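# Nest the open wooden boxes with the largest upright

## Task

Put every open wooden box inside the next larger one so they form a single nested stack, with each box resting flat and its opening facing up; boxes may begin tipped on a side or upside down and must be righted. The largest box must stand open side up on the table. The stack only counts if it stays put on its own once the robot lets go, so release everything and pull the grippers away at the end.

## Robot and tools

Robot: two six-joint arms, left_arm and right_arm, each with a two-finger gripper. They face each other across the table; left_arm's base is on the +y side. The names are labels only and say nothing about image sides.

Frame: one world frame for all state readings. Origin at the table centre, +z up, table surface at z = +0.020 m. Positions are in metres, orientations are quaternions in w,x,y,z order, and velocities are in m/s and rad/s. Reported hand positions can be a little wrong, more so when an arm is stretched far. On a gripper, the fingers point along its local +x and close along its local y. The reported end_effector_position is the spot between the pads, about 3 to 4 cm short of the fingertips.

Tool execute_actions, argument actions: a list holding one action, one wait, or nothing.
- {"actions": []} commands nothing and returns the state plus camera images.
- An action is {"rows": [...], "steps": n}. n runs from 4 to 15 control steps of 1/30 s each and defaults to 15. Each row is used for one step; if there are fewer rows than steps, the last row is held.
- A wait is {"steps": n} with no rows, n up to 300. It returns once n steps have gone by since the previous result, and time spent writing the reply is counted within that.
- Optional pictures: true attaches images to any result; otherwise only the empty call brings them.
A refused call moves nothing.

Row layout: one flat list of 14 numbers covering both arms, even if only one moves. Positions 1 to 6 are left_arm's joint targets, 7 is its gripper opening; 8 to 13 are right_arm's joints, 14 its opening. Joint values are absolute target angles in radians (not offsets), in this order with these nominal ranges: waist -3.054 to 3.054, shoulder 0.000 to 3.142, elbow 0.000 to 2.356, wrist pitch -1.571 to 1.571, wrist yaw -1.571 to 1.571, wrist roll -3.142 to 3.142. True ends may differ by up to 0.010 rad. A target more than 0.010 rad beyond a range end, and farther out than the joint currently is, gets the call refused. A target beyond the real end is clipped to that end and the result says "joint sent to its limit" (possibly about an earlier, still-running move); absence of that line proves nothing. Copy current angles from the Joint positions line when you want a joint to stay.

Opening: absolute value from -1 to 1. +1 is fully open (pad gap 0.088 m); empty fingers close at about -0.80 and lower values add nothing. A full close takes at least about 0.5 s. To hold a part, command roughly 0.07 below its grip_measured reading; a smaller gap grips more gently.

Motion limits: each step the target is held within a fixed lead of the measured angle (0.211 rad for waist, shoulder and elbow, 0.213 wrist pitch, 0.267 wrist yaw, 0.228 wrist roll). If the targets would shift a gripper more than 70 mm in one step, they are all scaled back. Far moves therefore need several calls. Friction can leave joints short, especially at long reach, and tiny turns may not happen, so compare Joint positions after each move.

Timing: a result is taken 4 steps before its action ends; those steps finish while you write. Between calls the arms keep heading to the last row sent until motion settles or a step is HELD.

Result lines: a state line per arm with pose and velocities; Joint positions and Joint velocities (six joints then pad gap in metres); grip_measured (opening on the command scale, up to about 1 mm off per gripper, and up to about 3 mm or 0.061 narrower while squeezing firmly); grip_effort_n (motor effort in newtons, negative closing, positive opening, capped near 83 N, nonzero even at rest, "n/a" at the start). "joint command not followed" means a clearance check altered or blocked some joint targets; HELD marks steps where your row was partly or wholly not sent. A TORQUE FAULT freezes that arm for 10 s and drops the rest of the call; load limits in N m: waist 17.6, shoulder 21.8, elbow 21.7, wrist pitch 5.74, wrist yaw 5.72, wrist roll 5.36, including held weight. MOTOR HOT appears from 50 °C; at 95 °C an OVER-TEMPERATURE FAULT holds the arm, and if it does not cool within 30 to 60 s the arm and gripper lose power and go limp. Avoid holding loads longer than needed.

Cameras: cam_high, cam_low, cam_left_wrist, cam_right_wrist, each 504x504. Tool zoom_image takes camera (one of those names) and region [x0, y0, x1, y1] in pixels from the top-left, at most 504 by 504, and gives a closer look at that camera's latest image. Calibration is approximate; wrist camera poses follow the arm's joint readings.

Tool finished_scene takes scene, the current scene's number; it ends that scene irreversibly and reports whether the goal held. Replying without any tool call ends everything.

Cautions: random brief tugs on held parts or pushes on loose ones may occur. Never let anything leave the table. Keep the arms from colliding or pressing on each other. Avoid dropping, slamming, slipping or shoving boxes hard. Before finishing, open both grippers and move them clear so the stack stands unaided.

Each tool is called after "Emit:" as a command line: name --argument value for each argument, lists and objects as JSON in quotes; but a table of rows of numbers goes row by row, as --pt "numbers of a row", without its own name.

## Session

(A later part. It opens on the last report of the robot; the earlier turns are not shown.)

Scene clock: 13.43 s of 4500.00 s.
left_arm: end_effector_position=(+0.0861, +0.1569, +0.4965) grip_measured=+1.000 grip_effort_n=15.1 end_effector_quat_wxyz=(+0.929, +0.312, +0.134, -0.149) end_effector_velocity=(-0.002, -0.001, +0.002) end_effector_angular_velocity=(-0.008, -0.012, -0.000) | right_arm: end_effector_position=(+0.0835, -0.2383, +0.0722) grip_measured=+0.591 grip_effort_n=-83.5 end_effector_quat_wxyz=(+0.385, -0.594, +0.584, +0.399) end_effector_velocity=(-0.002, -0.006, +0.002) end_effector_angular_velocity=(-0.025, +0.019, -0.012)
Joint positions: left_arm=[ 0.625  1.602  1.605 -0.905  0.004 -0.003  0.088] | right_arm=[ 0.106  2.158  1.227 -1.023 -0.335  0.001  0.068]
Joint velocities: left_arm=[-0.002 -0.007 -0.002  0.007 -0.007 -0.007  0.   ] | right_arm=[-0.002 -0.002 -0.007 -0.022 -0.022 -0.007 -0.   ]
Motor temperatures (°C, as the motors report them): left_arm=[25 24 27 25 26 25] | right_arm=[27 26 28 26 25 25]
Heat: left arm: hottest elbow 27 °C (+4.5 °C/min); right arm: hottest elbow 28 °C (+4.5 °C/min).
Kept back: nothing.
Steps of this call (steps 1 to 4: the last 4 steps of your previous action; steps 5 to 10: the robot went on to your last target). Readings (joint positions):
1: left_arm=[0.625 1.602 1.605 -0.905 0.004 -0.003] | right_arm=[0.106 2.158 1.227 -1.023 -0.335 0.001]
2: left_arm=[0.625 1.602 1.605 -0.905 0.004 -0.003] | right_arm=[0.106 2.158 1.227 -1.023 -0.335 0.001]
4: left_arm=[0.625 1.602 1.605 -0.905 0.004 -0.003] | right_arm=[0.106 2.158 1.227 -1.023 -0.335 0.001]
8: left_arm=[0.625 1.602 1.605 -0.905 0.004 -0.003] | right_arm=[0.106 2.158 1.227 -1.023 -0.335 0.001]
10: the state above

Emit:
execute_actions --actions '[{"rows":[[0.628,1.6,1.6,-0.905,0,0,1,0.11,1.85,1.219,-1.02,-0.337,0,0.5]],"steps":15}]'

Emit:
execute_actions --actions '[{"rows":[[0.628,1.6,1.6,-0.905,0,0,1,0.443,1.85,0.754,0.90,0,0.33,0.5]],"steps":15}]'

Emit:
execute_actions --actions '[{"steps":45}]' --pictures true

Scene clock: 14.17 s of 4500.00 s.
left_arm: end_effector_position=(+0.0861, +0.1569, +0.4965) grip_measured=+1.000 grip_effort_n=15.1 end_effector_quat_wxyz=(+0.929, +0.312, +0.134, -0.149) end_effector_velocity=(-0.003, -0.000, -0.001) end_effector_angular_velocity=(-0.000, +0.000, +0.004) | right_arm: end_effector_position=(+0.0546, -0.2104, +0.1503) grip_measured=+0.591 grip_effort_n=-83.5 end_effector_quat_wxyz=(+0.434, -0.549, +0.503, +0.508) end_effector_velocity=(-0.002, -0.002, +0.000) end_effector_angular_velocity=(-0.008, +0.007, +0.007)
Joint positions: left_arm=[ 0.625  1.602  1.605 -0.905  0.004 -0.003  0.088] | right_arm=[ 0.107  1.861  1.228 -1.019 -0.335  0.001  0.068]
Joint velocities: left_arm=[-0.007 -0.007 -0.002 -0.007 -0.007 -0.007  0.   ] | right_arm=[ 0.002 -0.002 -0.002 -0.007 -0.007 -0.007 -0.001]
Motor temperatures (°C, as the motors report them): left_arm=[25 24 27 25 26 25] | right_arm=[27 27 28 26 25 25]
Heat: left arm: hottest elbow 27 °C (+4.2 °C/min); right arm: hottest elbow 28 °C (+4.2 °C/min).
Steps of this call (steps 1 to 11: the robot went on to your last target; steps 12 to 22: the first 11 steps of this action). Readings (joint positions):
12: left_arm=[0.625 1.602 1.605 -0.905 0.004 -0.003] | right_arm=[0.106 2.142 1.226 -1.019 -0.335 0.001]
13: left_arm=[0.625 1.602 1.605 -0.905 0.004 -0.003] | right_arm=[0.106 2.116 1.218 -1.018 -0.335 0.001]
15: left_arm=[0.625 1.602 1.605 -0.905 0.004 -0.003] | right_arm=[0.107 2.032 1.213 -1.022 -0.335 0.001]
19: left_arm=[0.625 1.602 1.605 -0.905 0.004 -0.003] | right_arm=[0.107 1.884 1.227 -1.019 -0.335 0.001]
22: the state above

Scene clock: 14.67 s of 4500.00 s.
left_arm: end_effector_position=(+0.0861, +0.1569, +0.4965) grip_measured=+1.000 grip_effort_n=15.1 end_effector_quat_wxyz=(+0.929, +0.312, +0.134, -0.149) end_effector_velocity=(+0.001, +0.001, -0.003) end_effector_angular_velocity=(+0.000, +0.007, +0.013) | right_arm: end_effector_position=(+0.0485, -0.2578, +0.0701) grip_measured=+0.562 grip_effort_n=-83.5 end_effector_quat_wxyz=(+0.529, -0.588, +0.381, +0.479) end_effector_velocity=(+0.011, +0.061, -0.019) end_effector_angular_velocity=(+0.798, +0.096, +0.124)
Joint positions: left_arm=[ 0.625  1.602  1.605 -0.905  0.004 -0.003  0.088] | right_arm=[ 0.406  1.795  0.834 -0.548 -0.022  0.301  0.067]
Joint velocities: left_arm=[-0.002  0.002 -0.002 -0.007 -0.007 -0.007  0.   ] | right_arm=[ 0.037 -0.276 -0.53   1.018  0.271  0.139 -0.   ]
Motor temperatures (°C, as the motors report them): left_arm=[26 24 27 25 26 25] | right_arm=[27 27 28 26 25 25]
Heat: left arm: hottest elbow 27 °C (+4.1 °C/min); right arm: hottest elbow 28 °C (+4.1 °C/min).
Steps of this call (steps 1 to 4: the last 4 steps of your previous action; steps 5 to 15: the first 11 steps of this action). Readings (joint positions):
5: left_arm=[0.625 1.602 1.605 -0.905 0.004 -0.003] | right_arm=[0.117 1.858 1.209 -0.991 -0.306 0.034]
6: left_arm=[0.625 1.602 1.605 -0.905 0.004 -0.003] | right_arm=[0.151 1.846 1.169 -0.923 -0.228 0.089]
8: left_arm=[0.625 1.602 1.605 -0.905 0.004 -0.003] | right_arm=[0.248 1.843 1.083 -0.832 -0.133 0.187]
12: left_arm=[0.625 1.602 1.605 -0.905 0.004 -0.003] | right_arm=[0.398 1.836 0.903 -0.645 -0.038 0.285]
15: the state above

Scene clock: 16.17 s of 4500.00 s.
left_arm: end_effector_position=(+0.0861, +0.1569, +0.4965) grip_measured=+1.000 grip_effort_n=15.6 end_effector_quat_wxyz=(+0.929, +0.312, +0.134, -0.149) end_effector_velocity=(+0.002, -0.001, -0.000) end_effector_angular_velocity=(-0.005, -0.004, +0.005) | right_arm: end_effector_position=(-0.0883, -0.0932, +0.1902) grip_measured=+0.562 grip_effort_n=-83.5 end_effector_quat_wxyz=(+0.543, -0.115, +0.100, +0.826) end_effector_velocity=(+0.000, -0.002, -0.005) end_effector_angular_velocity=(-0.029, -0.001, +0.010)
Joint positions: left_arm=[ 0.625  1.602  1.605 -0.905  0.004 -0.003  0.088] | right_arm=[0.441 1.842 0.761 0.896 0.003 0.328 0.067]
Joint velocities: left_arm=[-0.002  0.002 -0.002  0.007 -0.007 -0.007  0.   ] | right_arm=[-0.002 -0.002 -0.002 -0.022 -0.022  0.007 -0.   ]
Motor temperatures (°C, as the motors report them): left_arm=[26 24 27 25 26 25] | right_arm=[27 27 28 27 25 25]
Heat: left arm: hottest elbow 27 °C (+3.7 °C/min); right arm: hottest elbow 28 °C (+3.7 °C/min).
Kept back: nothing.
Steps of this call (steps 1 to 4: the last 4 steps of your previous action; steps 5 to 45: the robot went on to your last target). Readings (joint positions):
1: left_arm=[0.625 1.602 1.605 -0.905 0.004 -0.003] | right_arm=[0.407 1.788 0.818 -0.506 -0.013 0.306]
2: left_arm=[0.625 1.602 1.605 -0.905 0.004 -0.003] | right_arm=[0.407 1.786 0.809 -0.461 -0.005 0.310]
4: left_arm=[0.625 1.602 1.605 -0.905 0.004 -0.003] | right_arm=[0.407 1.786 0.798 -0.358 0.003 0.318]
8: left_arm=[0.625 1.602 1.605 -0.905 0.004 -0.003] | right_arm=[0.417 1.803 0.786 -0.154 0.004 0.326]
45: the state above
camera_calibration (this result's frames):
cam_left_wrist: T_world_to_cam=[[-0.339358, -0.746444, -0.572414, 0.446761], [-0.443812, 0.663592, -0.602227, 0.266864], [0.829378, 0.0496735, -0.556475, 0.27153], [0, 0, 0, 1]] pos_world=[0.0448483, 0.142906, 0.567544]
cam_right_wrist: T_world_to_cam=[[0.910252, 0.414025, -0.00498259, 0.134164], [0.227546, -0.51025, -0.829378, 0.161604], [-0.345926, 0.753809, -0.558666, 0.228276], [0, 0, 0, 1]] pos_world=[-0.0799291, -0.145166, 0.262229]

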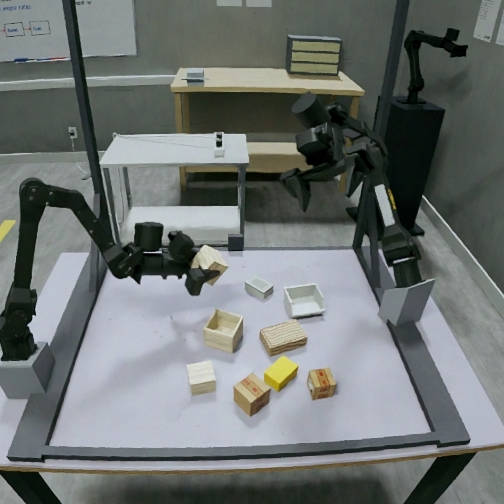

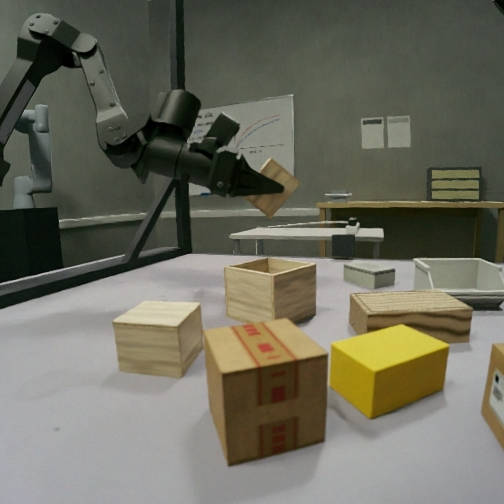

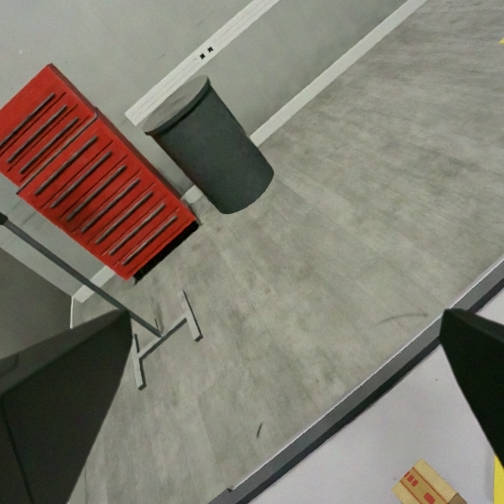

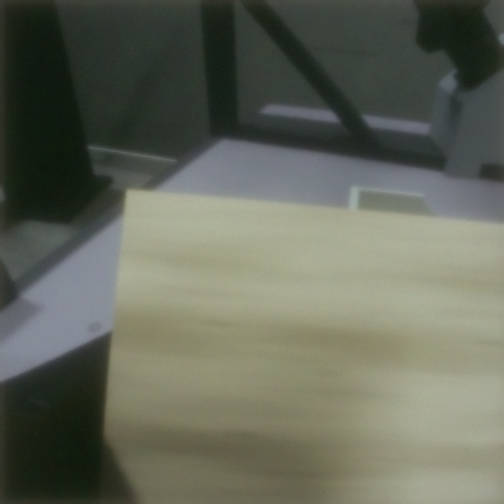

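Emit:
zoom_image --camera "cam_low" --region '[180, 120, 340, 240]'

Emit:
zoom_image --camera "cam_high" --region '[140, 210, 300, 370]'

Region (180, 120, 340, 240) of cam_low's 504x504 image, scaled by 3.150, with more detail than that image has; it fills the top 378 rows of this view, and the rest is white.

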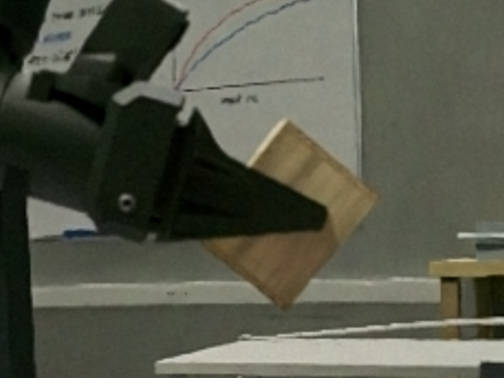

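Region (140, 210, 300, 370) of cam_high's 504x504 image, scaled by 3.150, with more detail than that image has.

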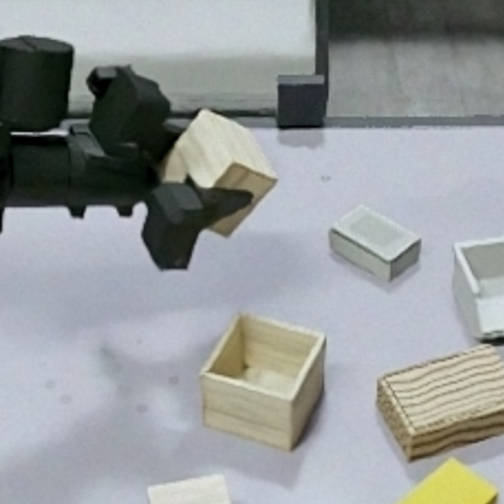

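Emit:
execute_actions --actions '[{"rows":[[0.628,1.6,1.6,-0.905,0,0,1,0.443,2.25,0.72,1.52,0,0.33,0.5]],"steps":15}]'

Emit:
execute_actions --actions '[{"steps":20}]' --pictures true

Scene clock: 17.23 s of 4500.00 s.
left_arm: end_effector_position=(+0.0861, +0.1569, +0.4965) grip_measured=+1.000 grip_effort_n=15.6 end_effector_quat_wxyz=(+0.929, +0.312, +0.134, -0.149) end_effector_velocity=(+0.002, -0.001, -0.000) end_effector_angular_velocity=(-0.018, -0.002, +0.010) | right_arm: end_effector_position=(-0.0646, -0.0924, +0.1146) grip_measured=+0.562 grip_effort_n=-83.5 end_effector_quat_wxyz=(+0.535, -0.081, +0.080, +0.837) end_effector_velocity=(-0.046, +0.009, +0.128) end_effector_angular_velocity=(+0.701, +0.398, +0.227)
Joint positions: left_arm=[ 0.625  1.602  1.605 -0.905  0.004 -0.003  0.088] | right_arm=[0.441 2.224 0.717 1.405 0.003 0.328 0.067]
Joint velocities: left_arm=[-0.002  0.002 -0.002  0.007 -0.007 -0.022  0.   ] | right_arm=[-0.002  0.193 -0.002  1.033 -0.007  0.007 -0.   ]
Motor temperatures (°C, as the motors report them): left_arm=[26 24 28 25 26 25] | right_arm=[27 27 28 27 25 25]
Heat: left arm: hottest elbow 28 °C (+7.0 °C/min); right arm: hottest elbow 28 °C (+3.5 °C/min).
Steps of this call (steps 1 to 15: the robot went on to your last target; steps 16 to 21: nothing new was sent; steps 22 to 32: the first 11 steps of this action). Readings (joint positions):
22: left_arm=[0.625 1.602 1.605 -0.905 0.004 -0.003] | right_arm=[0.441 1.863 0.758 0.931 0.003 0.328]
23: left_arm=[0.625 1.602 1.605 -0.905 0.004 -0.003] | right_arm=[0.441 1.899 0.757 1.004 0.003 0.328]
25: left_arm=[0.625 1.602 1.605 -0.905 0.004 -0.003] | right_arm=[0.441 1.986 0.753 1.092 0.003 0.328]
29: left_arm=[0.625 1.602 1.605 -0.905 0.004 -0.003] | right_arm=[0.441 2.168 0.728 1.271 0.003 0.328]
32: the state above

Scene clock: 17.90 s of 4500.00 s.
left_arm: end_effector_position=(+0.0861, +0.1569, +0.4965) grip_measured=+1.000 grip_effort_n=15.6 end_effector_quat_wxyz=(+0.929, +0.312, +0.134, -0.149) end_effector_velocity=(+0.001, -0.003, +0.004) end_effector_angular_velocity=(+0.007, -0.030, -0.003) | right_arm: end_effector_position=(-0.0703, -0.0919, +0.1317) grip_measured=+0.562 grip_effort_n=-83.5 end_effector_quat_wxyz=(+0.525, -0.041, +0.057, +0.848) end_effector_velocity=(-0.003, -0.002, -0.002) end_effector_angular_velocity=(-0.013, -0.010, +0.032)
Joint positions: left_arm=[ 0.625  1.602  1.605 -0.905  0.004 -0.003  0.088] | right_arm=[0.441 2.238 0.718 1.517 0.003 0.328 0.067]
Joint velocities: left_arm=[-0.007  0.002  0.002  0.022 -0.022  0.007  0.   ] | right_arm=[-0.002 -0.002 -0.002 -0.007 -0.037 -0.007 -0.   ]
Motor temperatures (°C, as the motors report them): left_arm=[26 24 28 25 26 25] | right_arm=[27 27 28 27 25 25]
Heat: left arm: hottest elbow 28 °C (+6.7 °C/min); right arm: hottest elbow 28 °C (+3.4 °C/min).
Kept back: nothing.
Steps of this call (steps 1 to 4: the last 4 steps of your previous action; steps 5 to 20: the robot went on to your last target). Readings (joint positions):
1: left_arm=[0.625 1.602 1.605 -0.905 0.004 -0.003] | right_arm=[0.441 2.227 0.717 1.437 0.003 0.328]
2: left_arm=[0.625 1.602 1.605 -0.905 0.004 -0.003] | right_arm=[0.441 2.227 0.717 1.462 0.003 0.328]
4: left_arm=[0.625 1.602 1.605 -0.905 0.004 -0.003] | right_arm=[0.441 2.228 0.718 1.488 0.003 0.328]
8: left_arm=[0.625 1.602 1.605 -0.905 0.004 -0.003] | right_arm=[0.441 2.236 0.718 1.506 0.003 0.328]
20: the state above
camera_calibration (this result's frames):
cam_left_wrist: T_world_to_cam=[[-0.339358, -0.746444, -0.572414, 0.446761], [-0.443812, 0.663592, -0.602227, 0.266864], [0.829378, 0.0496735, -0.556475, 0.27153], [0, 0, 0, 1]] pos_world=[0.0448483, 0.142906, 0.567544]
cam_right_wrist: T_world_to_cam=[[0.88812, 0.459389, -0.0143225, 0.120887], [0.174918, -0.366652, -0.913767, 0.130231], [-0.425026, 0.809029, -0.405987, 0.18023], [0, 0, 0, 1]] pos_world=[-0.0535398, -0.153596, 0.193903]

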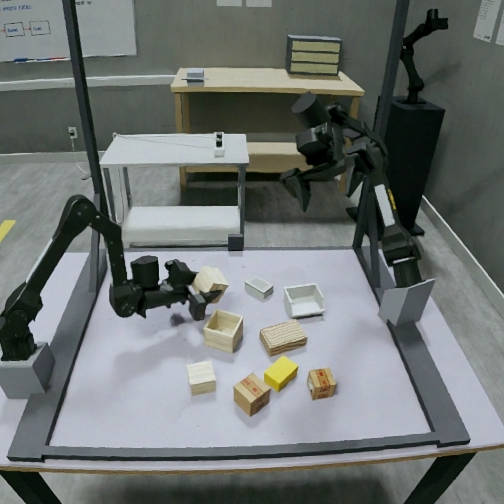

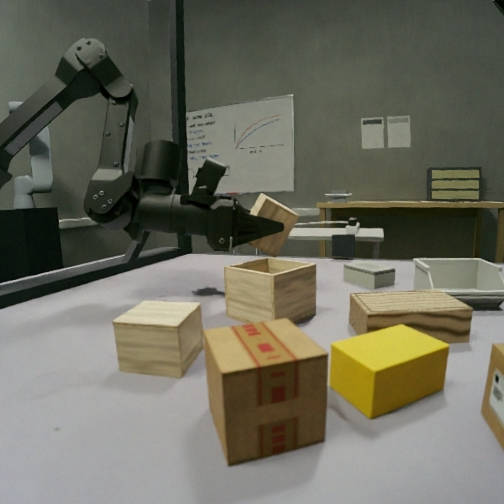

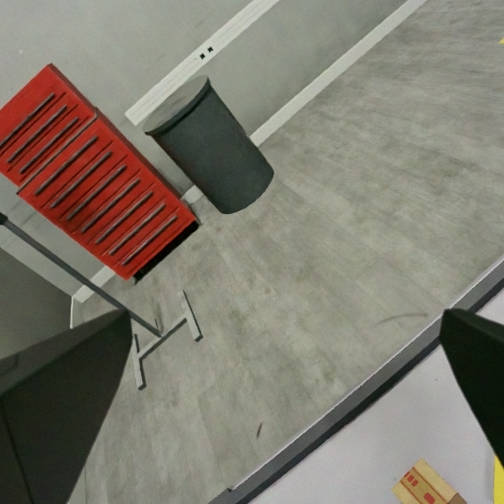

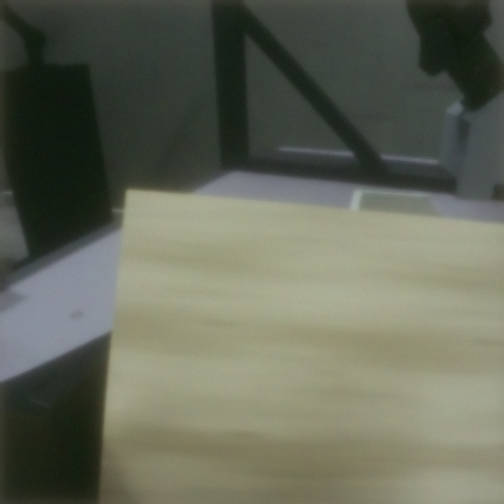

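Emit:
execute_actions --actions '[{"rows":[[0.628,1.6,1.6,-0.905,0,0,1,0.443,2.34,0.72,1.56,0,0.33,0.5]],"steps":15}]' --pictures true

Scene clock: 18.37 s of 4500.00 s.
left_arm: end_effector_position=(+0.0861, +0.1569, +0.4965) grip_measured=+1.000 grip_effort_n=15.1 end_effector_quat_wxyz=(+0.929, +0.312, +0.134, -0.149) end_effector_velocity=(+0.003, +0.003, +0.002) end_effector_angular_velocity=(-0.006, -0.015, +0.020) | right_arm: end_effector_position=(-0.0599, -0.0944, +0.1032) grip_measured=+0.562 grip_effort_n=-83.5 end_effector_quat_wxyz=(+0.530, -0.059, +0.068, +0.843) end_effector_velocity=(-0.001, -0.000, +0.005) end_effector_angular_velocity=(+0.020, +0.004, +0.012)
Joint positions: left_arm=[ 0.625  1.602  1.605 -0.905  0.004 -0.003  0.088] | right_arm=[0.441 2.327 0.722 1.557 0.003 0.328 0.067]
Joint velocities: left_arm=[ 0.002  0.002 -0.002  0.007 -0.022 -0.007  0.   ] | right_arm=[-0.002 -0.002 -0.002  0.022 -0.007 -0.007 -0.   ]
Motor temperatures (°C, as the motors report them): left_arm=[26 24 28 25 26 25] | right_arm=[27 27 28 27 25 25]
Heat: left arm: hottest elbow 28 °C (+6.5 °C/min); right arm: hottest elbow 28 °C (+3.3 °C/min).
Steps of this call (steps 1 to 3: the robot went on to your last target; steps 4 to 14: the first 11 steps of this action). Readings (joint positions):
4: left_arm=[0.625 1.602 1.605 -0.905 0.004 -0.003] | right_arm=[0.441 2.247 0.718 1.525 0.003 0.328]
5: left_arm=[0.625 1.602 1.605 -0.905 0.004 -0.003] | right_arm=[0.441 2.262 0.721 1.544 0.003 0.328]
7: left_arm=[0.625 1.602 1.605 -0.905 0.004 -0.003] | right_arm=[0.441 2.292 0.722 1.545 0.003 0.328]
11: left_arm=[0.625 1.602 1.605 -0.905 0.004 -0.003] | right_arm=[0.441 2.326 0.722 1.550 0.003 0.328]
14: the state above
camera_calibration (this result's frames):
cam_left_wrist: T_world_to_cam=[[-0.339358, -0.746444, -0.572414, 0.446761], [-0.443812, 0.663592, -0.602227, 0.266864], [0.829378, 0.0496735, -0.556475, 0.27153], [0, 0, 0, 1]] pos_world=[0.0448483, 0.142906, 0.567544]
cam_right_wrist: T_world_to_cam=[[0.893832, 0.448218, -0.012847, 0.111499], [0.189151, -0.402871, -0.895498, 0.0970396], [-0.406554, 0.797995, -0.44488, 0.179191], [0, 0, 0, 1]] pos_world=[-0.0451657, -0.153875, 0.16805]

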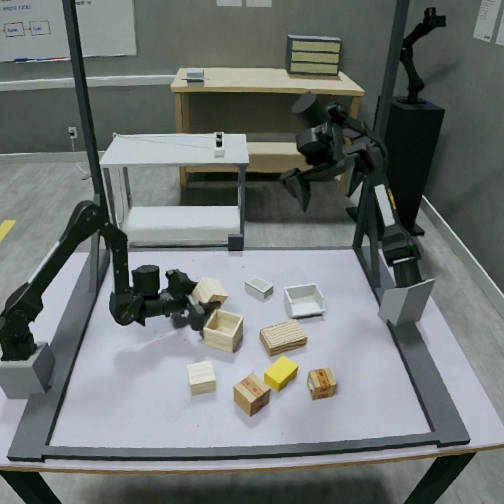

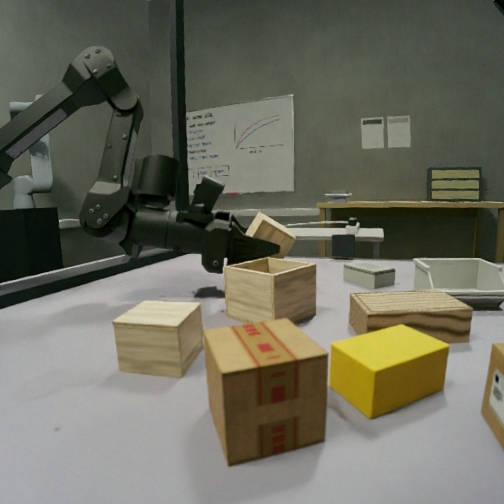

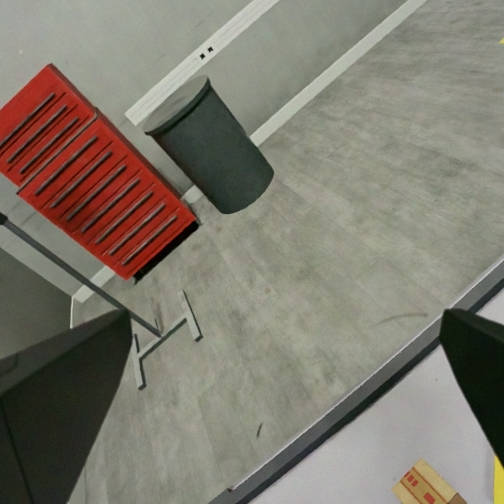

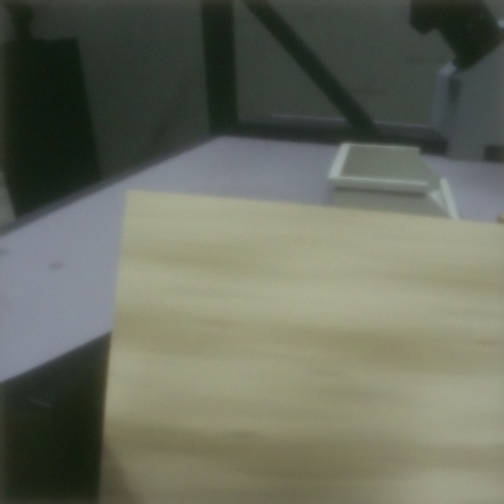

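Emit:
execute_actions --actions '[{"rows":[[0.628,1.6,1.6,-0.905,0,0,1,0.56,2.41,0.72,1.56,0,0.33,0.5]],"steps":15}]' --pictures true

Scene clock: 18.90 s of 4500.00 s.
left_arm: end_effector_position=(+0.0861, +0.1569, +0.4965) grip_measured=+1.000 grip_effort_n=15.1 end_effector_quat_wxyz=(+0.929, +0.312, +0.134, -0.149) end_effector_velocity=(-0.003, -0.002, +0.001) end_effector_angular_velocity=(-0.011, -0.003, -0.012) | right_arm: end_effector_position=(-0.0909, -0.1197, +0.0723) grip_measured=+0.562 grip_effort_n=-83.5 end_effector_quat_wxyz=(+0.494, -0.087, +0.082, +0.861) end_effector_velocity=(+0.002, -0.001, -0.004) end_effector_angular_velocity=(-0.016, -0.018, +0.001)
Joint positions: left_arm=[ 0.625  1.602  1.605 -0.905  0.004 -0.003  0.088] | right_arm=[0.542 2.38  0.727 1.567 0.009 0.323 0.067]
Joint velocities: left_arm=[-0.002 -0.007 -0.002  0.007  0.007 -0.007  0.   ] | right_arm=[-0.002 -0.002 -0.002 -0.022 -0.007 -0.007 -0.   ]
Motor temperatures (°C, as the motors report them): left_arm=[26 24 28 25 26 25] | right_arm=[27 27 28 27 25 25]
Heat: left arm: hottest elbow 28 °C (+6.3 °C/min); right arm: hottest elbow 28 °C (+3.2 °C/min).
Steps of this call (steps 1 to 4: the last 4 steps of your previous action; step 5: the robot went on to your last target; steps 6 to 16: the first 11 steps of this action). Readings (joint positions):
6: left_arm=[0.625 1.602 1.605 -0.905 0.004 -0.003] | right_arm=[0.446 2.335 0.722 1.560 0.006 0.328]
7: left_arm=[0.625 1.602 1.605 -0.905 0.004 -0.003] | right_arm=[0.460 2.345 0.723 1.567 0.007 0.328]
9: left_arm=[0.625 1.602 1.605 -0.905 0.004 -0.003] | right_arm=[0.507 2.369 0.724 1.560 0.004 0.328]
13: left_arm=[0.625 1.602 1.605 -0.905 0.004 -0.003] | right_arm=[0.542 2.380 0.727 1.567 0.009 0.323]
16: the state above
camera_calibration (this result's frames):
cam_left_wrist: T_world_to_cam=[[-0.339358, -0.746444, -0.572414, 0.446761], [-0.443812, 0.663592, -0.602227, 0.266864], [0.829378, 0.0496735, -0.556475, 0.27153], [0, 0, 0, 1]] pos_world=[0.0448483, 0.142906, 0.567544]
cam_right_wrist: T_world_to_cam=[[0.854471, 0.519179, -0.0182468, 0.15544], [0.245414, -0.434366, -0.866659, 0.0641924], [-0.457877, 0.736057, -0.498567, 0.164841], [0, 0, 0, 1]] pos_world=[-0.0730956, -0.17415, 0.140653]

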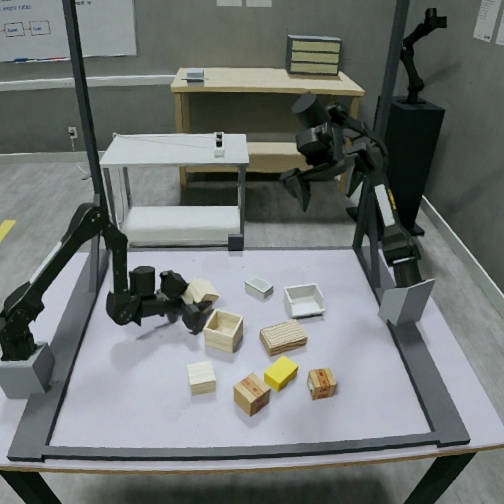

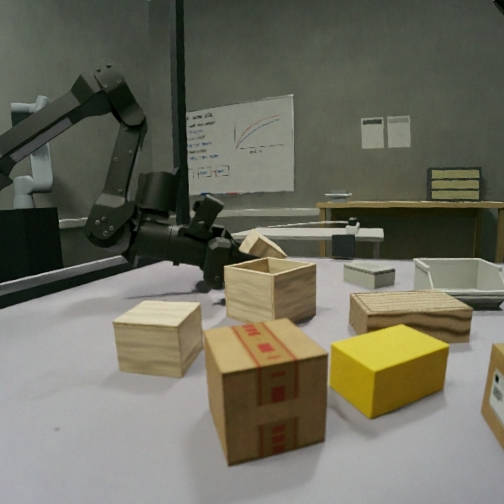

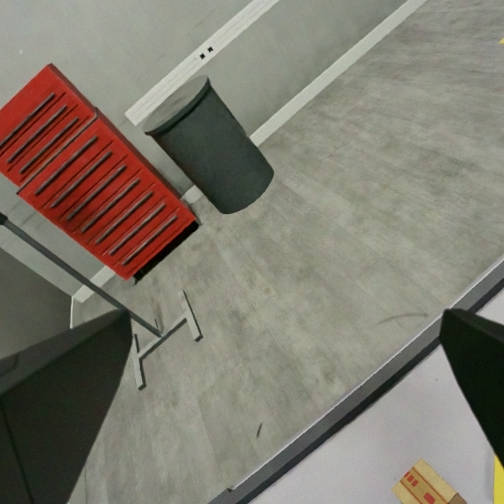

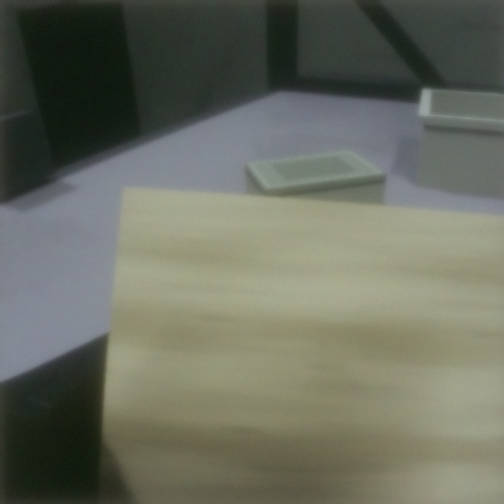

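Touching. Release, then retreat up.

Emit:
execute_actions --actions '[{"rows":[[0.628,1.6,1.6,-0.905,0,0,1,0.542,2.38,0.727,1.56,0,0.33,1]],"steps":15}]'

Emit:
execute_actions --actions '[{"rows":[[0.628,1.6,1.6,-0.905,0,0,1,0.542,2.0,0.6,1.0,0,0.33,1]],"steps":15}]'

Emit:
execute_actions --actions '[{"steps":15}]' --pictures true

Scene clock: 19.43 s of 4500.00 s.
left_arm: end_effector_position=(+0.0861, +0.1569, +0.4965) grip_measured=+1.000 grip_effort_n=15.6 end_effector_quat_wxyz=(+0.929, +0.312, +0.134, -0.149) end_effector_velocity=(+0.000, +0.003, -0.000) end_effector_angular_velocity=(-0.018, +0.005, +0.019) | right_arm: end_effector_position=(-0.0912, -0.1203, +0.0708) grip_measured=+0.975 grip_effort_n=18.4 end_effector_quat_wxyz=(+0.492, -0.089, +0.086, +0.862) end_effector_velocity=(+0.001, -0.000, -0.001) end_effector_angular_velocity=(+0.003, -0.022, +0.008)
Joint positions: left_arm=[ 0.625  1.602  1.605 -0.905  0.004 -0.003  0.088] | right_arm=[0.542 2.38  0.728 1.561 0.004 0.328 0.087]
Joint velocities: left_arm=[ 0.002 -0.002 -0.002 -0.007 -0.007 -0.022  0.   ] | right_arm=[-0.002 -0.002 -0.002 -0.007 -0.007 -0.022  0.01 ]
Motor temperatures (°C, as the motors report them): left_arm=[26 24 28 26 26 25] | right_arm=[27 27 28 27 25 25]
Heat: left arm: hottest elbow 28 °C (+6.2 °C/min); right arm: hottest elbow 28 °C (+3.1 °C/min).
Steps of this call (steps 1 to 4: the last 4 steps of your previous action; step 5: the robot went on to your last target; steps 6 to 16: the first 11 steps of this action). Readings (joint positions):
6: left_arm=[0.625 1.602 1.605 -0.905 0.004 -0.003] | right_arm=[0.542 2.380 0.728 1.567 0.009 0.323]
7: left_arm=[0.625 1.602 1.605 -0.905 0.004 -0.003] | right_arm=[0.542 2.380 0.728 1.567 0.007 0.327]
9: left_arm=[0.625 1.602 1.605 -0.905 0.004 -0.003] | right_arm=[0.542 2.380 0.728 1.558 0.005 0.328]
13: left_arm=[0.625 1.602 1.605 -0.905 0.004 -0.003] | right_arm=[0.542 2.380 0.728 1.561 0.005 0.328]
16: the state above

Scene clock: 19.93 s of 4500.00 s.
left_arm: end_effector_position=(+0.0861, +0.1569, +0.4965) grip_measured=+1.000 grip_effort_n=15.1 end_effector_quat_wxyz=(+0.929, +0.312, +0.134, -0.149) end_effector_velocity=(-0.003, +0.001, +0.004) end_effector_angular_velocity=(-0.008, -0.025, +0.008) | right_arm: end_effector_position=(-0.0846, -0.1421, +0.0975) grip_measured=+0.997 grip_effort_n=18.4 end_effector_quat_wxyz=(+0.512, -0.186, +0.135, +0.828) end_effector_velocity=(+0.072, -0.054, -0.109) end_effector_angular_velocity=(-0.544, -0.384, -0.167)
Joint positions: left_arm=[ 0.625  1.602  1.605 -0.905  0.004 -0.003  0.088] | right_arm=[0.542 2.022 0.62  1.08  0.004 0.328 0.088]
Joint velocities: left_arm=[-0.002 -0.012 -0.002  0.007 -0.022 -0.007  0.   ] | right_arm=[-0.002 -0.12  -0.081 -0.725 -0.007 -0.007 -0.   ]
Motor temperatures (°C, as the motors report them): left_arm=[26 24 28 26 26 25] | right_arm=[27 27 28 27 25 25]
Heat: left arm: hottest elbow 28 °C (+6.0 °C/min); right arm: hottest elbow 28 °C (+3.0 °C/min).
Steps of this call (steps 1 to 4: the last 4 steps of your previous action; steps 5 to 15: the first 11 steps of this action). Readings (joint positions):
5: left_arm=[0.625 1.602 1.605 -0.905 0.004 -0.003] | right_arm=[0.542 2.361 0.718 1.534 0.004 0.328]
6: left_arm=[0.625 1.602 1.605 -0.905 0.004 -0.003] | right_arm=[0.542 2.320 0.691 1.466 0.004 0.328]
8: left_arm=[0.625 1.602 1.605 -0.905 0.004 -0.003] | right_arm=[0.542 2.229 0.643 1.375 0.004 0.328]
12: left_arm=[0.625 1.602 1.605 -0.905 0.004 -0.003] | right_arm=[0.542 2.067 0.623 1.190 0.004 0.328]
15: the state above

Scene clock: 20.43 s of 4500.00 s.
left_arm: end_effector_position=(+0.0861, +0.1569, +0.4965) grip_measured=+1.000 grip_effort_n=15.1 end_effector_quat_wxyz=(+0.929, +0.312, +0.134, -0.149) end_effector_velocity=(-0.001, +0.003, -0.004) end_effector_angular_velocity=(-0.002, +0.022, +0.011) | right_arm: end_effector_position=(-0.0758, -0.1493, +0.0857) grip_measured=+0.998 grip_effort_n=18.8 end_effector_quat_wxyz=(+0.516, -0.217, +0.151, +0.814) end_effector_velocity=(+0.003, +0.000, -0.000) end_effector_angular_velocity=(+0.001, -0.012, -0.006)
Joint positions: left_arm=[ 0.625  1.602  1.605 -0.905  0.004 -0.003  0.088] | right_arm=[0.542 2.008 0.607 1.004 0.004 0.328 0.088]
Joint velocities: left_arm=[ 0.002 -0.002 -0.002 -0.022  0.007 -0.007  0.   ] | right_arm=[-0.002 -0.002 -0.002 -0.007  0.007 -0.007 -0.   ]
Motor temperatures (°C, as the motors report them): left_arm=[26 24 28 26 26 25] | right_arm=[27 27 28 27 25 25]
Heat: left arm: hottest elbow 28 °C (+5.9 °C/min); right arm: hottest elbow 28 °C (+2.9 °C/min).
Kept back: nothing.
Steps of this call (steps 1 to 4: the last 4 steps of your previous action; steps 5 to 15: the robot went on to your last target). Readings (joint positions):
1: left_arm=[0.625 1.602 1.605 -0.905 0.004 -0.003] | right_arm=[0.542 2.020 0.617 1.059 0.004 0.328]
2: left_arm=[0.625 1.602 1.605 -0.905 0.004 -0.003] | right_arm=[0.542 2.019 0.613 1.042 0.004 0.328]
4: left_arm=[0.625 1.602 1.605 -0.905 0.004 -0.003] | right_arm=[0.542 2.019 0.608 1.023 0.004 0.328]
8: left_arm=[0.625 1.602 1.605 -0.905 0.004 -0.003] | right_arm=[0.542 2.012 0.607 1.010 0.004 0.328]
15: the state above
camera_calibration (this result's frames):
cam_left_wrist: T_world_to_cam=[[-0.339358, -0.746444, -0.572414, 0.446761], [-0.443812, 0.663592, -0.602227, 0.266864], [0.829378, 0.0496735, -0.556475, 0.27153], [0, 0, 0, 1]] pos_world=[0.0448483, 0.142906, 0.567544]
cam_right_wrist: T_world_to_cam=[[0.89278, 0.450449, 0.00624577, 0.148644], [0.334248, -0.653049, -0.679563, 0.0173856], [-0.30203, 0.608788, -0.733591, 0.213183], [0, 0, 0, 1]] pos_world=[-0.0741299, -0.185386, 0.167275]

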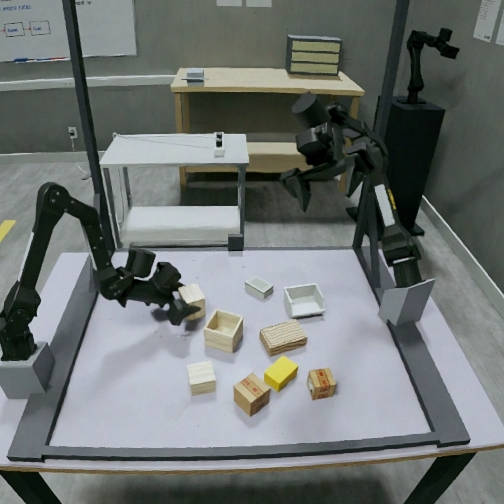

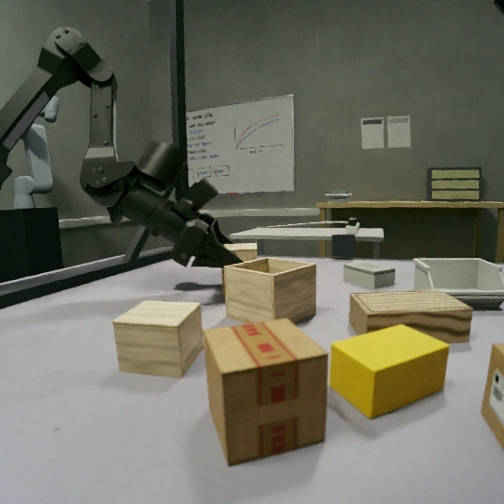

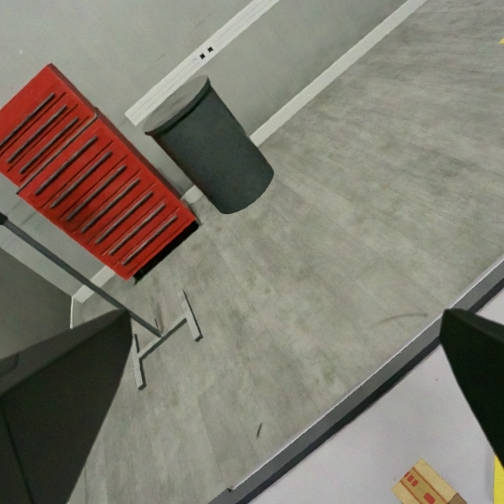

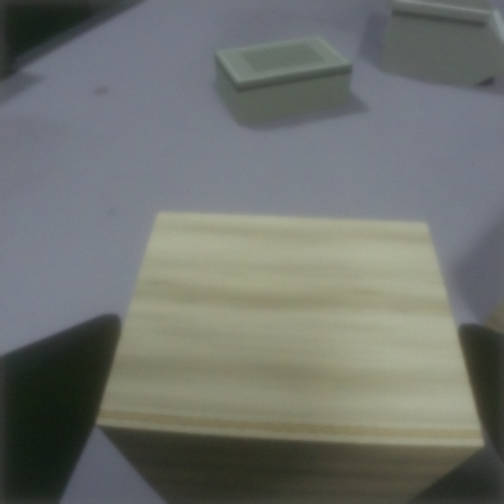

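Emit:
execute_actions --actions '[{"rows":[[0.628,1.6,1.6,-0.905,0,0,1,0.542,1.6,0.9,0.3,0,0.2,1]],"steps":15}]'

Emit:
execute_actions --actions '[{"rows":[[0.628,1.6,1.6,-0.905,0,0,1,0.392,2.2,2.0,-1.5,-0.32,0,1]],"steps":15}]'

Emit:
execute_actions --actions '[{"steps":45}]' --pictures true

Scene clock: 21.27 s of 4500.00 s.
left_arm: end_effector_position=(+0.0861, +0.1569, +0.4965) grip_measured=+1.000 grip_effort_n=15.6 end_effector_quat_wxyz=(+0.929, +0.312, +0.134, -0.149) end_effector_velocity=(-0.001, +0.002, +0.001) end_effector_angular_velocity=(-0.001, -0.010, +0.019) | right_arm: end_effector_position=(-0.1369, -0.1176, +0.2079) grip_measured=+0.998 grip_effort_n=18.8 end_effector_quat_wxyz=(+0.496, -0.174, +0.072, +0.847) end_effector_velocity=(-0.106, -0.028, +0.393) end_effector_angular_velocity=(+0.220, -0.072, +0.110)
Joint positions: left_arm=[ 0.625  1.602  1.605 -0.905  0.004 -0.003  0.088] | right_arm=[0.542 1.726 0.834 0.661 0.004 0.224 0.088]
Joint velocities: left_arm=[-0.002 -0.002  0.002 -0.007 -0.022 -0.007  0.   ] | right_arm=[ 0.002 -1.096  0.54  -1.473  0.007 -0.198 -0.   ]
Motor temperatures (°C, as the motors report them): left_arm=[26 24 28 26 26 25] | right_arm=[27 28 28 27 25 25]
Heat: left arm: hottest elbow 28 °C (+5.6 °C/min); right arm: hottest shoulder 28 °C (+2.8 °C/min).
Steps of this call (steps 1 to 14: the robot went on to your last target; steps 15 to 25: the first 11 steps of this action). Readings (joint positions):
15: left_arm=[0.625 1.602 1.605 -0.905 0.004 -0.003] | right_arm=[0.542 1.998 0.615 0.983 0.004 0.320]
16: left_arm=[0.625 1.602 1.605 -0.905 0.004 -0.003] | right_arm=[0.542 1.982 0.629 0.939 0.004 0.304]
18: left_arm=[0.625 1.602 1.605 -0.905 0.004 -0.003] | right_arm=[0.542 1.939 0.672 0.890 0.004 0.278]
22: left_arm=[0.625 1.602 1.605 -0.905 0.004 -0.003] | right_arm=[0.542 1.829 0.776 0.780 0.004 0.244]
25: the state above

Scene clock: 21.77 s of 4500.00 s.
left_arm: end_effector_position=(+0.0861, +0.1569, +0.4965) grip_measured=+1.000 grip_effort_n=15.1 end_effector_quat_wxyz=(+0.929, +0.312, +0.134, -0.149) end_effector_velocity=(+0.000, +0.003, +0.003) end_effector_angular_velocity=(-0.021, -0.016, +0.022) | right_arm: end_effector_position=(-0.1172, -0.0477, +0.1325) grip_measured=+0.998 grip_effort_n=18.4 end_effector_quat_wxyz=(+0.413, -0.394, +0.178, +0.802) end_effector_velocity=(+0.030, +0.090, -0.286) end_effector_angular_velocity=(-1.108, -0.505, -0.214)
Joint positions: left_arm=[ 0.625  1.602  1.605 -0.905  0.004 -0.003  0.088] | right_arm=[ 0.393  2.081  1.397 -0.06  -0.298  0.011  0.088]
Joint velocities: left_arm=[ 0.002 -0.007 -0.007  0.007 -0.022 -0.022  0.   ] | right_arm=[-0.002  1.126  1.36  -1.487 -0.11  -0.081 -0.   ]
Motor temperatures (°C, as the motors report them): left_arm=[26 24 28 26 26 25] | right_arm=[27 28 28 27 25 25]
Heat: left arm: hottest elbow 28 °C (+5.5 °C/min); right arm: hottest shoulder 28 °C (+2.8 °C/min).
Steps of this call (steps 1 to 4: the last 4 steps of your previous action; steps 5 to 15: the first 11 steps of this action). Readings (joint positions):
5: left_arm=[0.625 1.602 1.605 -0.905 0.004 -0.003] | right_arm=[0.534 1.632 0.913 0.428 -0.032 0.178]
6: left_arm=[0.625 1.602 1.605 -0.905 0.004 -0.003] | right_arm=[0.509 1.665 0.961 0.384 -0.107 0.130]
8: left_arm=[0.625 1.602 1.605 -0.905 0.004 -0.003] | right_arm=[0.456 1.763 1.069 0.285 -0.195 0.073]
12: left_arm=[0.625 1.602 1.605 -0.905 0.004 -0.003] | right_arm=[0.398 1.951 1.255 0.087 -0.275 0.024]
15: the state above

Scene clock: 23.27 s of 4500.00 s.
left_arm: end_effector_position=(+0.0861, +0.1569, +0.4965) grip_measured=+1.000 grip_effort_n=15.1 end_effector_quat_wxyz=(+0.929, +0.312, +0.134, -0.149) end_effector_velocity=(+0.001, +0.001, -0.003) end_effector_angular_velocity=(+0.027, +0.001, +0.003) | right_arm: end_effector_position=(-0.0763, -0.1705, +0.1836) grip_measured=+0.998 grip_effort_n=17.9 end_effector_quat_wxyz=(+0.339, -0.644, +0.448, +0.520) end_effector_velocity=(-0.002, -0.006, -0.000) end_effector_angular_velocity=(-0.032, +0.010, -0.003)
Joint positions: left_arm=[ 0.625  1.602  1.605 -0.905  0.004 -0.003  0.088] | right_arm=[ 0.393  2.187  1.99  -1.497 -0.316  0.002  0.088]
Joint velocities: left_arm=[-0.002  0.002 -0.002 -0.007 -0.007  0.022  0.   ] | right_arm=[ 0.002  0.002 -0.002 -0.022 -0.022 -0.007 -0.   ]
Motor temperatures (°C, as the motors report them): left_arm=[26 24 28 26 26 25] | right_arm=[27 28 29 27 25 25]
Heat: left arm: hottest elbow 28 °C (+5.2 °C/min); right arm: hottest elbow 29 °C (+5.2 °C/min).
Kept back: nothing.
Steps of this call (steps 1 to 4: the last 4 steps of your previous action; steps 5 to 45: the robot went on to your last target). Readings (joint positions):
1: left_arm=[0.625 1.602 1.605 -0.905 0.004 -0.003] | right_arm=[0.393 2.115 1.440 -0.111 -0.302 0.009]
2: left_arm=[0.625 1.602 1.605 -0.905 0.004 -0.003] | right_arm=[0.393 2.141 1.481 -0.164 -0.305 0.007]
4: left_arm=[0.625 1.602 1.605 -0.905 0.004 -0.003] | right_arm=[0.393 2.174 1.561 -0.266 -0.309 0.005]
8: left_arm=[0.625 1.602 1.605 -0.905 0.004 -0.003] | right_arm=[0.393 2.187 1.740 -0.462 -0.313 0.003]
45: the state above
camera_calibration (this result's frames):
cam_left_wrist: T_world_to_cam=[[-0.339358, -0.746444, -0.572414, 0.446761], [-0.443812, 0.663592, -0.602227, 0.266864], [0.829378, 0.0496735, -0.556475, 0.27153], [0, 0, 0, 1]] pos_world=[0.0448483, 0.142906, 0.567544]
cam_right_wrist: T_world_to_cam=[[0.913538, 0.403416, -0.0520082, 0.162302], [0.374267, -0.783603, 0.495872, -0.164791], [0.159289, -0.472463, -0.866837, 0.173032], [0, 0, 0, 1]] pos_world=[-0.114155, -0.112854, 0.240147]

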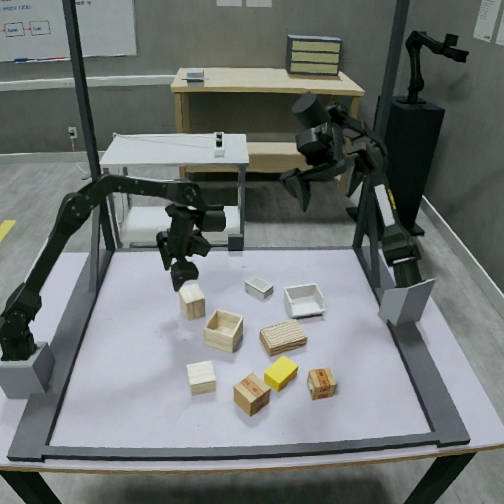

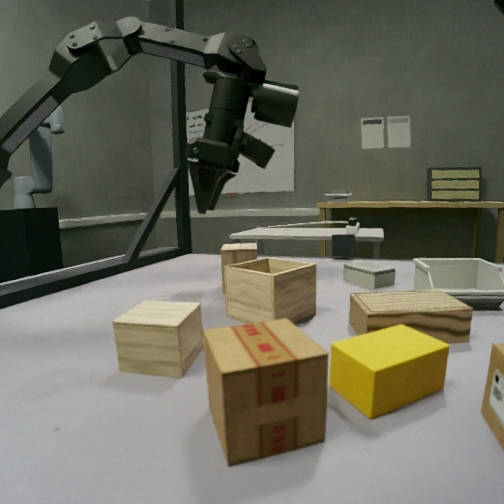

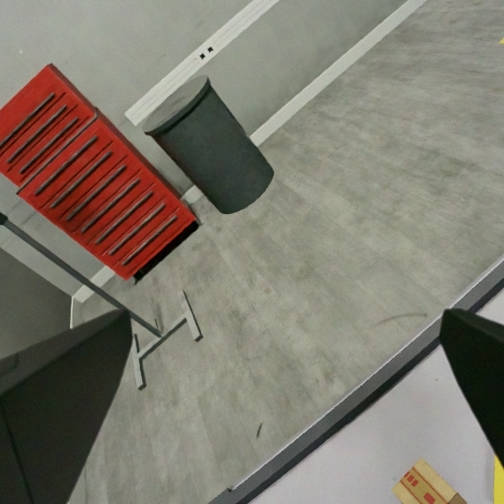

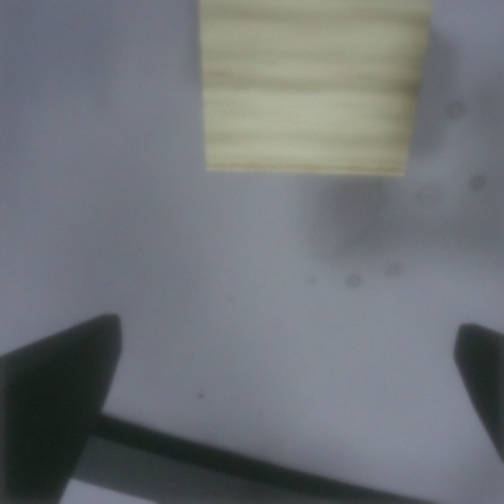

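Emit:
execute_actions --actions '[{"rows":[[0.628,1.6,1.6,-0.905,0,0,1,0.425,2.48,2.266,-1.49,-0.32,0,1]],"steps":15}]'

Emit:
execute_actions --actions '[{"steps":10}]' --pictures true

Scene clock: 23.87 s of 4500.00 s.
left_arm: end_effector_position=(+0.0861, +0.1569, +0.4965) grip_measured=+1.000 grip_effort_n=15.1 end_effector_quat_wxyz=(+0.929, +0.312, +0.134, -0.149) end_effector_velocity=(+0.002, -0.001, -0.000) end_effector_angular_velocity=(-0.005, -0.004, +0.005) | right_arm: end_effector_position=(-0.0899, -0.1337, +0.1192) grip_measured=+0.998 grip_effort_n=17.9 end_effector_quat_wxyz=(+0.325, -0.657, +0.447, +0.513) end_effector_velocity=(+0.001, +0.017, -0.023) end_effector_angular_velocity=(-0.006, +0.001, -0.018)
Joint positions: left_arm=[ 0.625  1.602  1.605 -0.905  0.004 -0.003  0.088] | right_arm=[ 0.423  2.464  2.232 -1.489 -0.316  0.002  0.088]
Joint velocities: left_arm=[-0.002  0.002 -0.002  0.007 -0.007 -0.007  0.   ] | right_arm=[-0.007  0.11   0.11  -0.007 -0.007  0.007 -0.   ]
Motor temperatures (°C, as the motors report them): left_arm=[26 24 28 26 26 25] | right_arm=[27 28 29 27 25 25]
Heat: left arm: hottest elbow 28 °C (+5.0 °C/min); right arm: hottest elbow 29 °C (+5.0 °C/min).
Steps of this call (steps 1 to 7: the robot went on to your last target; steps 8 to 18: the first 11 steps of this action). Readings (joint positions):
8: left_arm=[0.625 1.602 1.605 -0.905 0.004 -0.003] | right_arm=[0.393 2.207 2.010 -1.513 -0.316 0.002]
9: left_arm=[0.625 1.602 1.605 -0.905 0.004 -0.003] | right_arm=[0.396 2.242 2.064 -1.515 -0.316 0.002]
11: left_arm=[0.625 1.602 1.605 -0.905 0.004 -0.003] | right_arm=[0.406 2.324 2.164 -1.483 -0.316 0.002]
15: left_arm=[0.625 1.602 1.605 -0.905 0.004 -0.003] | right_arm=[0.421 2.434 2.223 -1.488 -0.316 0.002]
18: the state above

Scene clock: 24.20 s of 4500.00 s.
left_arm: end_effector_position=(+0.0861, +0.1569, +0.4965) grip_measured=+1.000 grip_effort_n=15.1 end_effector_quat_wxyz=(+0.929, +0.312, +0.134, -0.149) end_effector_velocity=(+0.000, +0.002, -0.003) end_effector_angular_velocity=(+0.000, +0.007, +0.013) | right_arm: end_effector_position=(-0.0935, -0.1292, +0.1230) grip_measured=+0.998 grip_effort_n=17.9 end_effector_quat_wxyz=(+0.328, -0.653, +0.441, +0.521) end_effector_velocity=(+0.001, +0.002, +0.000) end_effector_angular_velocity=(+0.009, -0.001, +0.009)
Joint positions: left_arm=[ 0.625  1.602  1.605 -0.905  0.004 -0.003  0.088] | right_arm=[ 0.423  2.466  2.258 -1.489 -0.316  0.002  0.088]
Joint velocities: left_arm=[-0.002 -0.002 -0.007 -0.007 -0.007 -0.007  0.   ] | right_arm=[-0.002 -0.002 -0.002  0.007  0.007 -0.007 -0.   ]
Motor temperatures (°C, as the motors report them): left_arm=[26 24 28 26 26 25] | right_arm=[27 28 29 27 25 25]
Heat: left arm: hottest elbow 28 °C (+5.0 °C/min); right arm: hottest elbow 29 °C (+5.0 °C/min).
Kept back: nothing.
Steps of this call (steps 1 to 4: the last 4 steps of your previous action; steps 5 to 10: the robot went on to your last target). Readings (joint positions):
1: left_arm=[0.625 1.602 1.605 -0.905 0.004 -0.003] | right_arm=[0.423 2.466 2.236 -1.489 -0.316 0.002]
2: left_arm=[0.625 1.602 1.605 -0.905 0.004 -0.003] | right_arm=[0.423 2.466 2.241 -1.489 -0.316 0.002]
4: left_arm=[0.625 1.602 1.605 -0.905 0.004 -0.003] | right_arm=[0.423 2.466 2.252 -1.489 -0.316 0.002]
8: left_arm=[0.625 1.602 1.605 -0.905 0.004 -0.003] | right_arm=[0.423 2.466 2.258 -1.489 -0.316 0.002]
10: the state above
camera_calibration (this result's frames):
cam_left_wrist: T_world_to_cam=[[-0.339358, -0.746444, -0.572414, 0.446761], [-0.443812, 0.663592, -0.602227, 0.266864], [0.829378, 0.0496735, -0.556475, 0.27153], [0, 0, 0, 1]] pos_world=[0.0448483, 0.142906, 0.567544]
cam_right_wrist: T_world_to_cam=[[0.901717, 0.428726, -0.0556826, 0.160825], [0.395723, -0.76663, 0.50565, -0.0929907], [0.174097, -0.477988, -0.86094, 0.142744], [0, 0, 0, 1]] pos_world=[-0.133072, -0.0720094, 0.17887]

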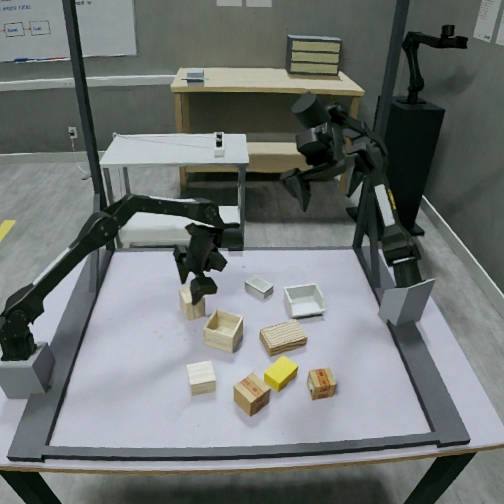

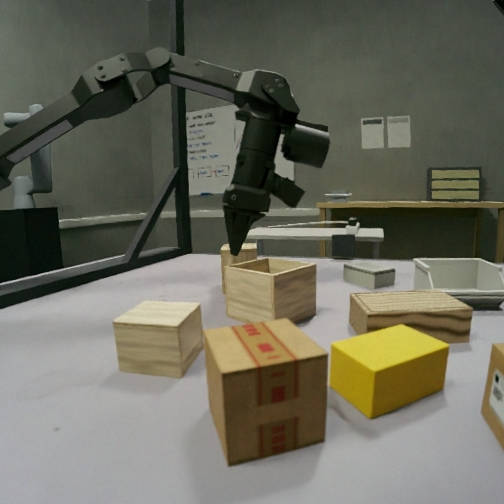

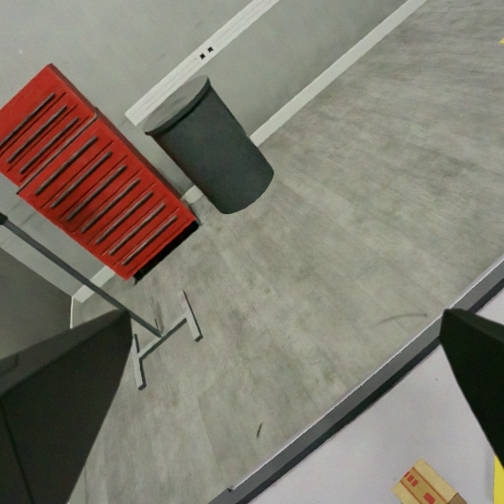

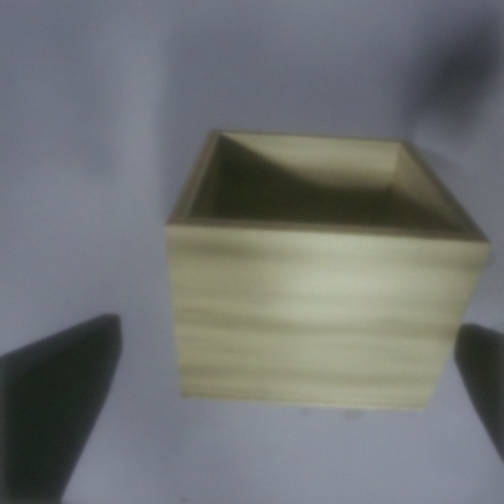

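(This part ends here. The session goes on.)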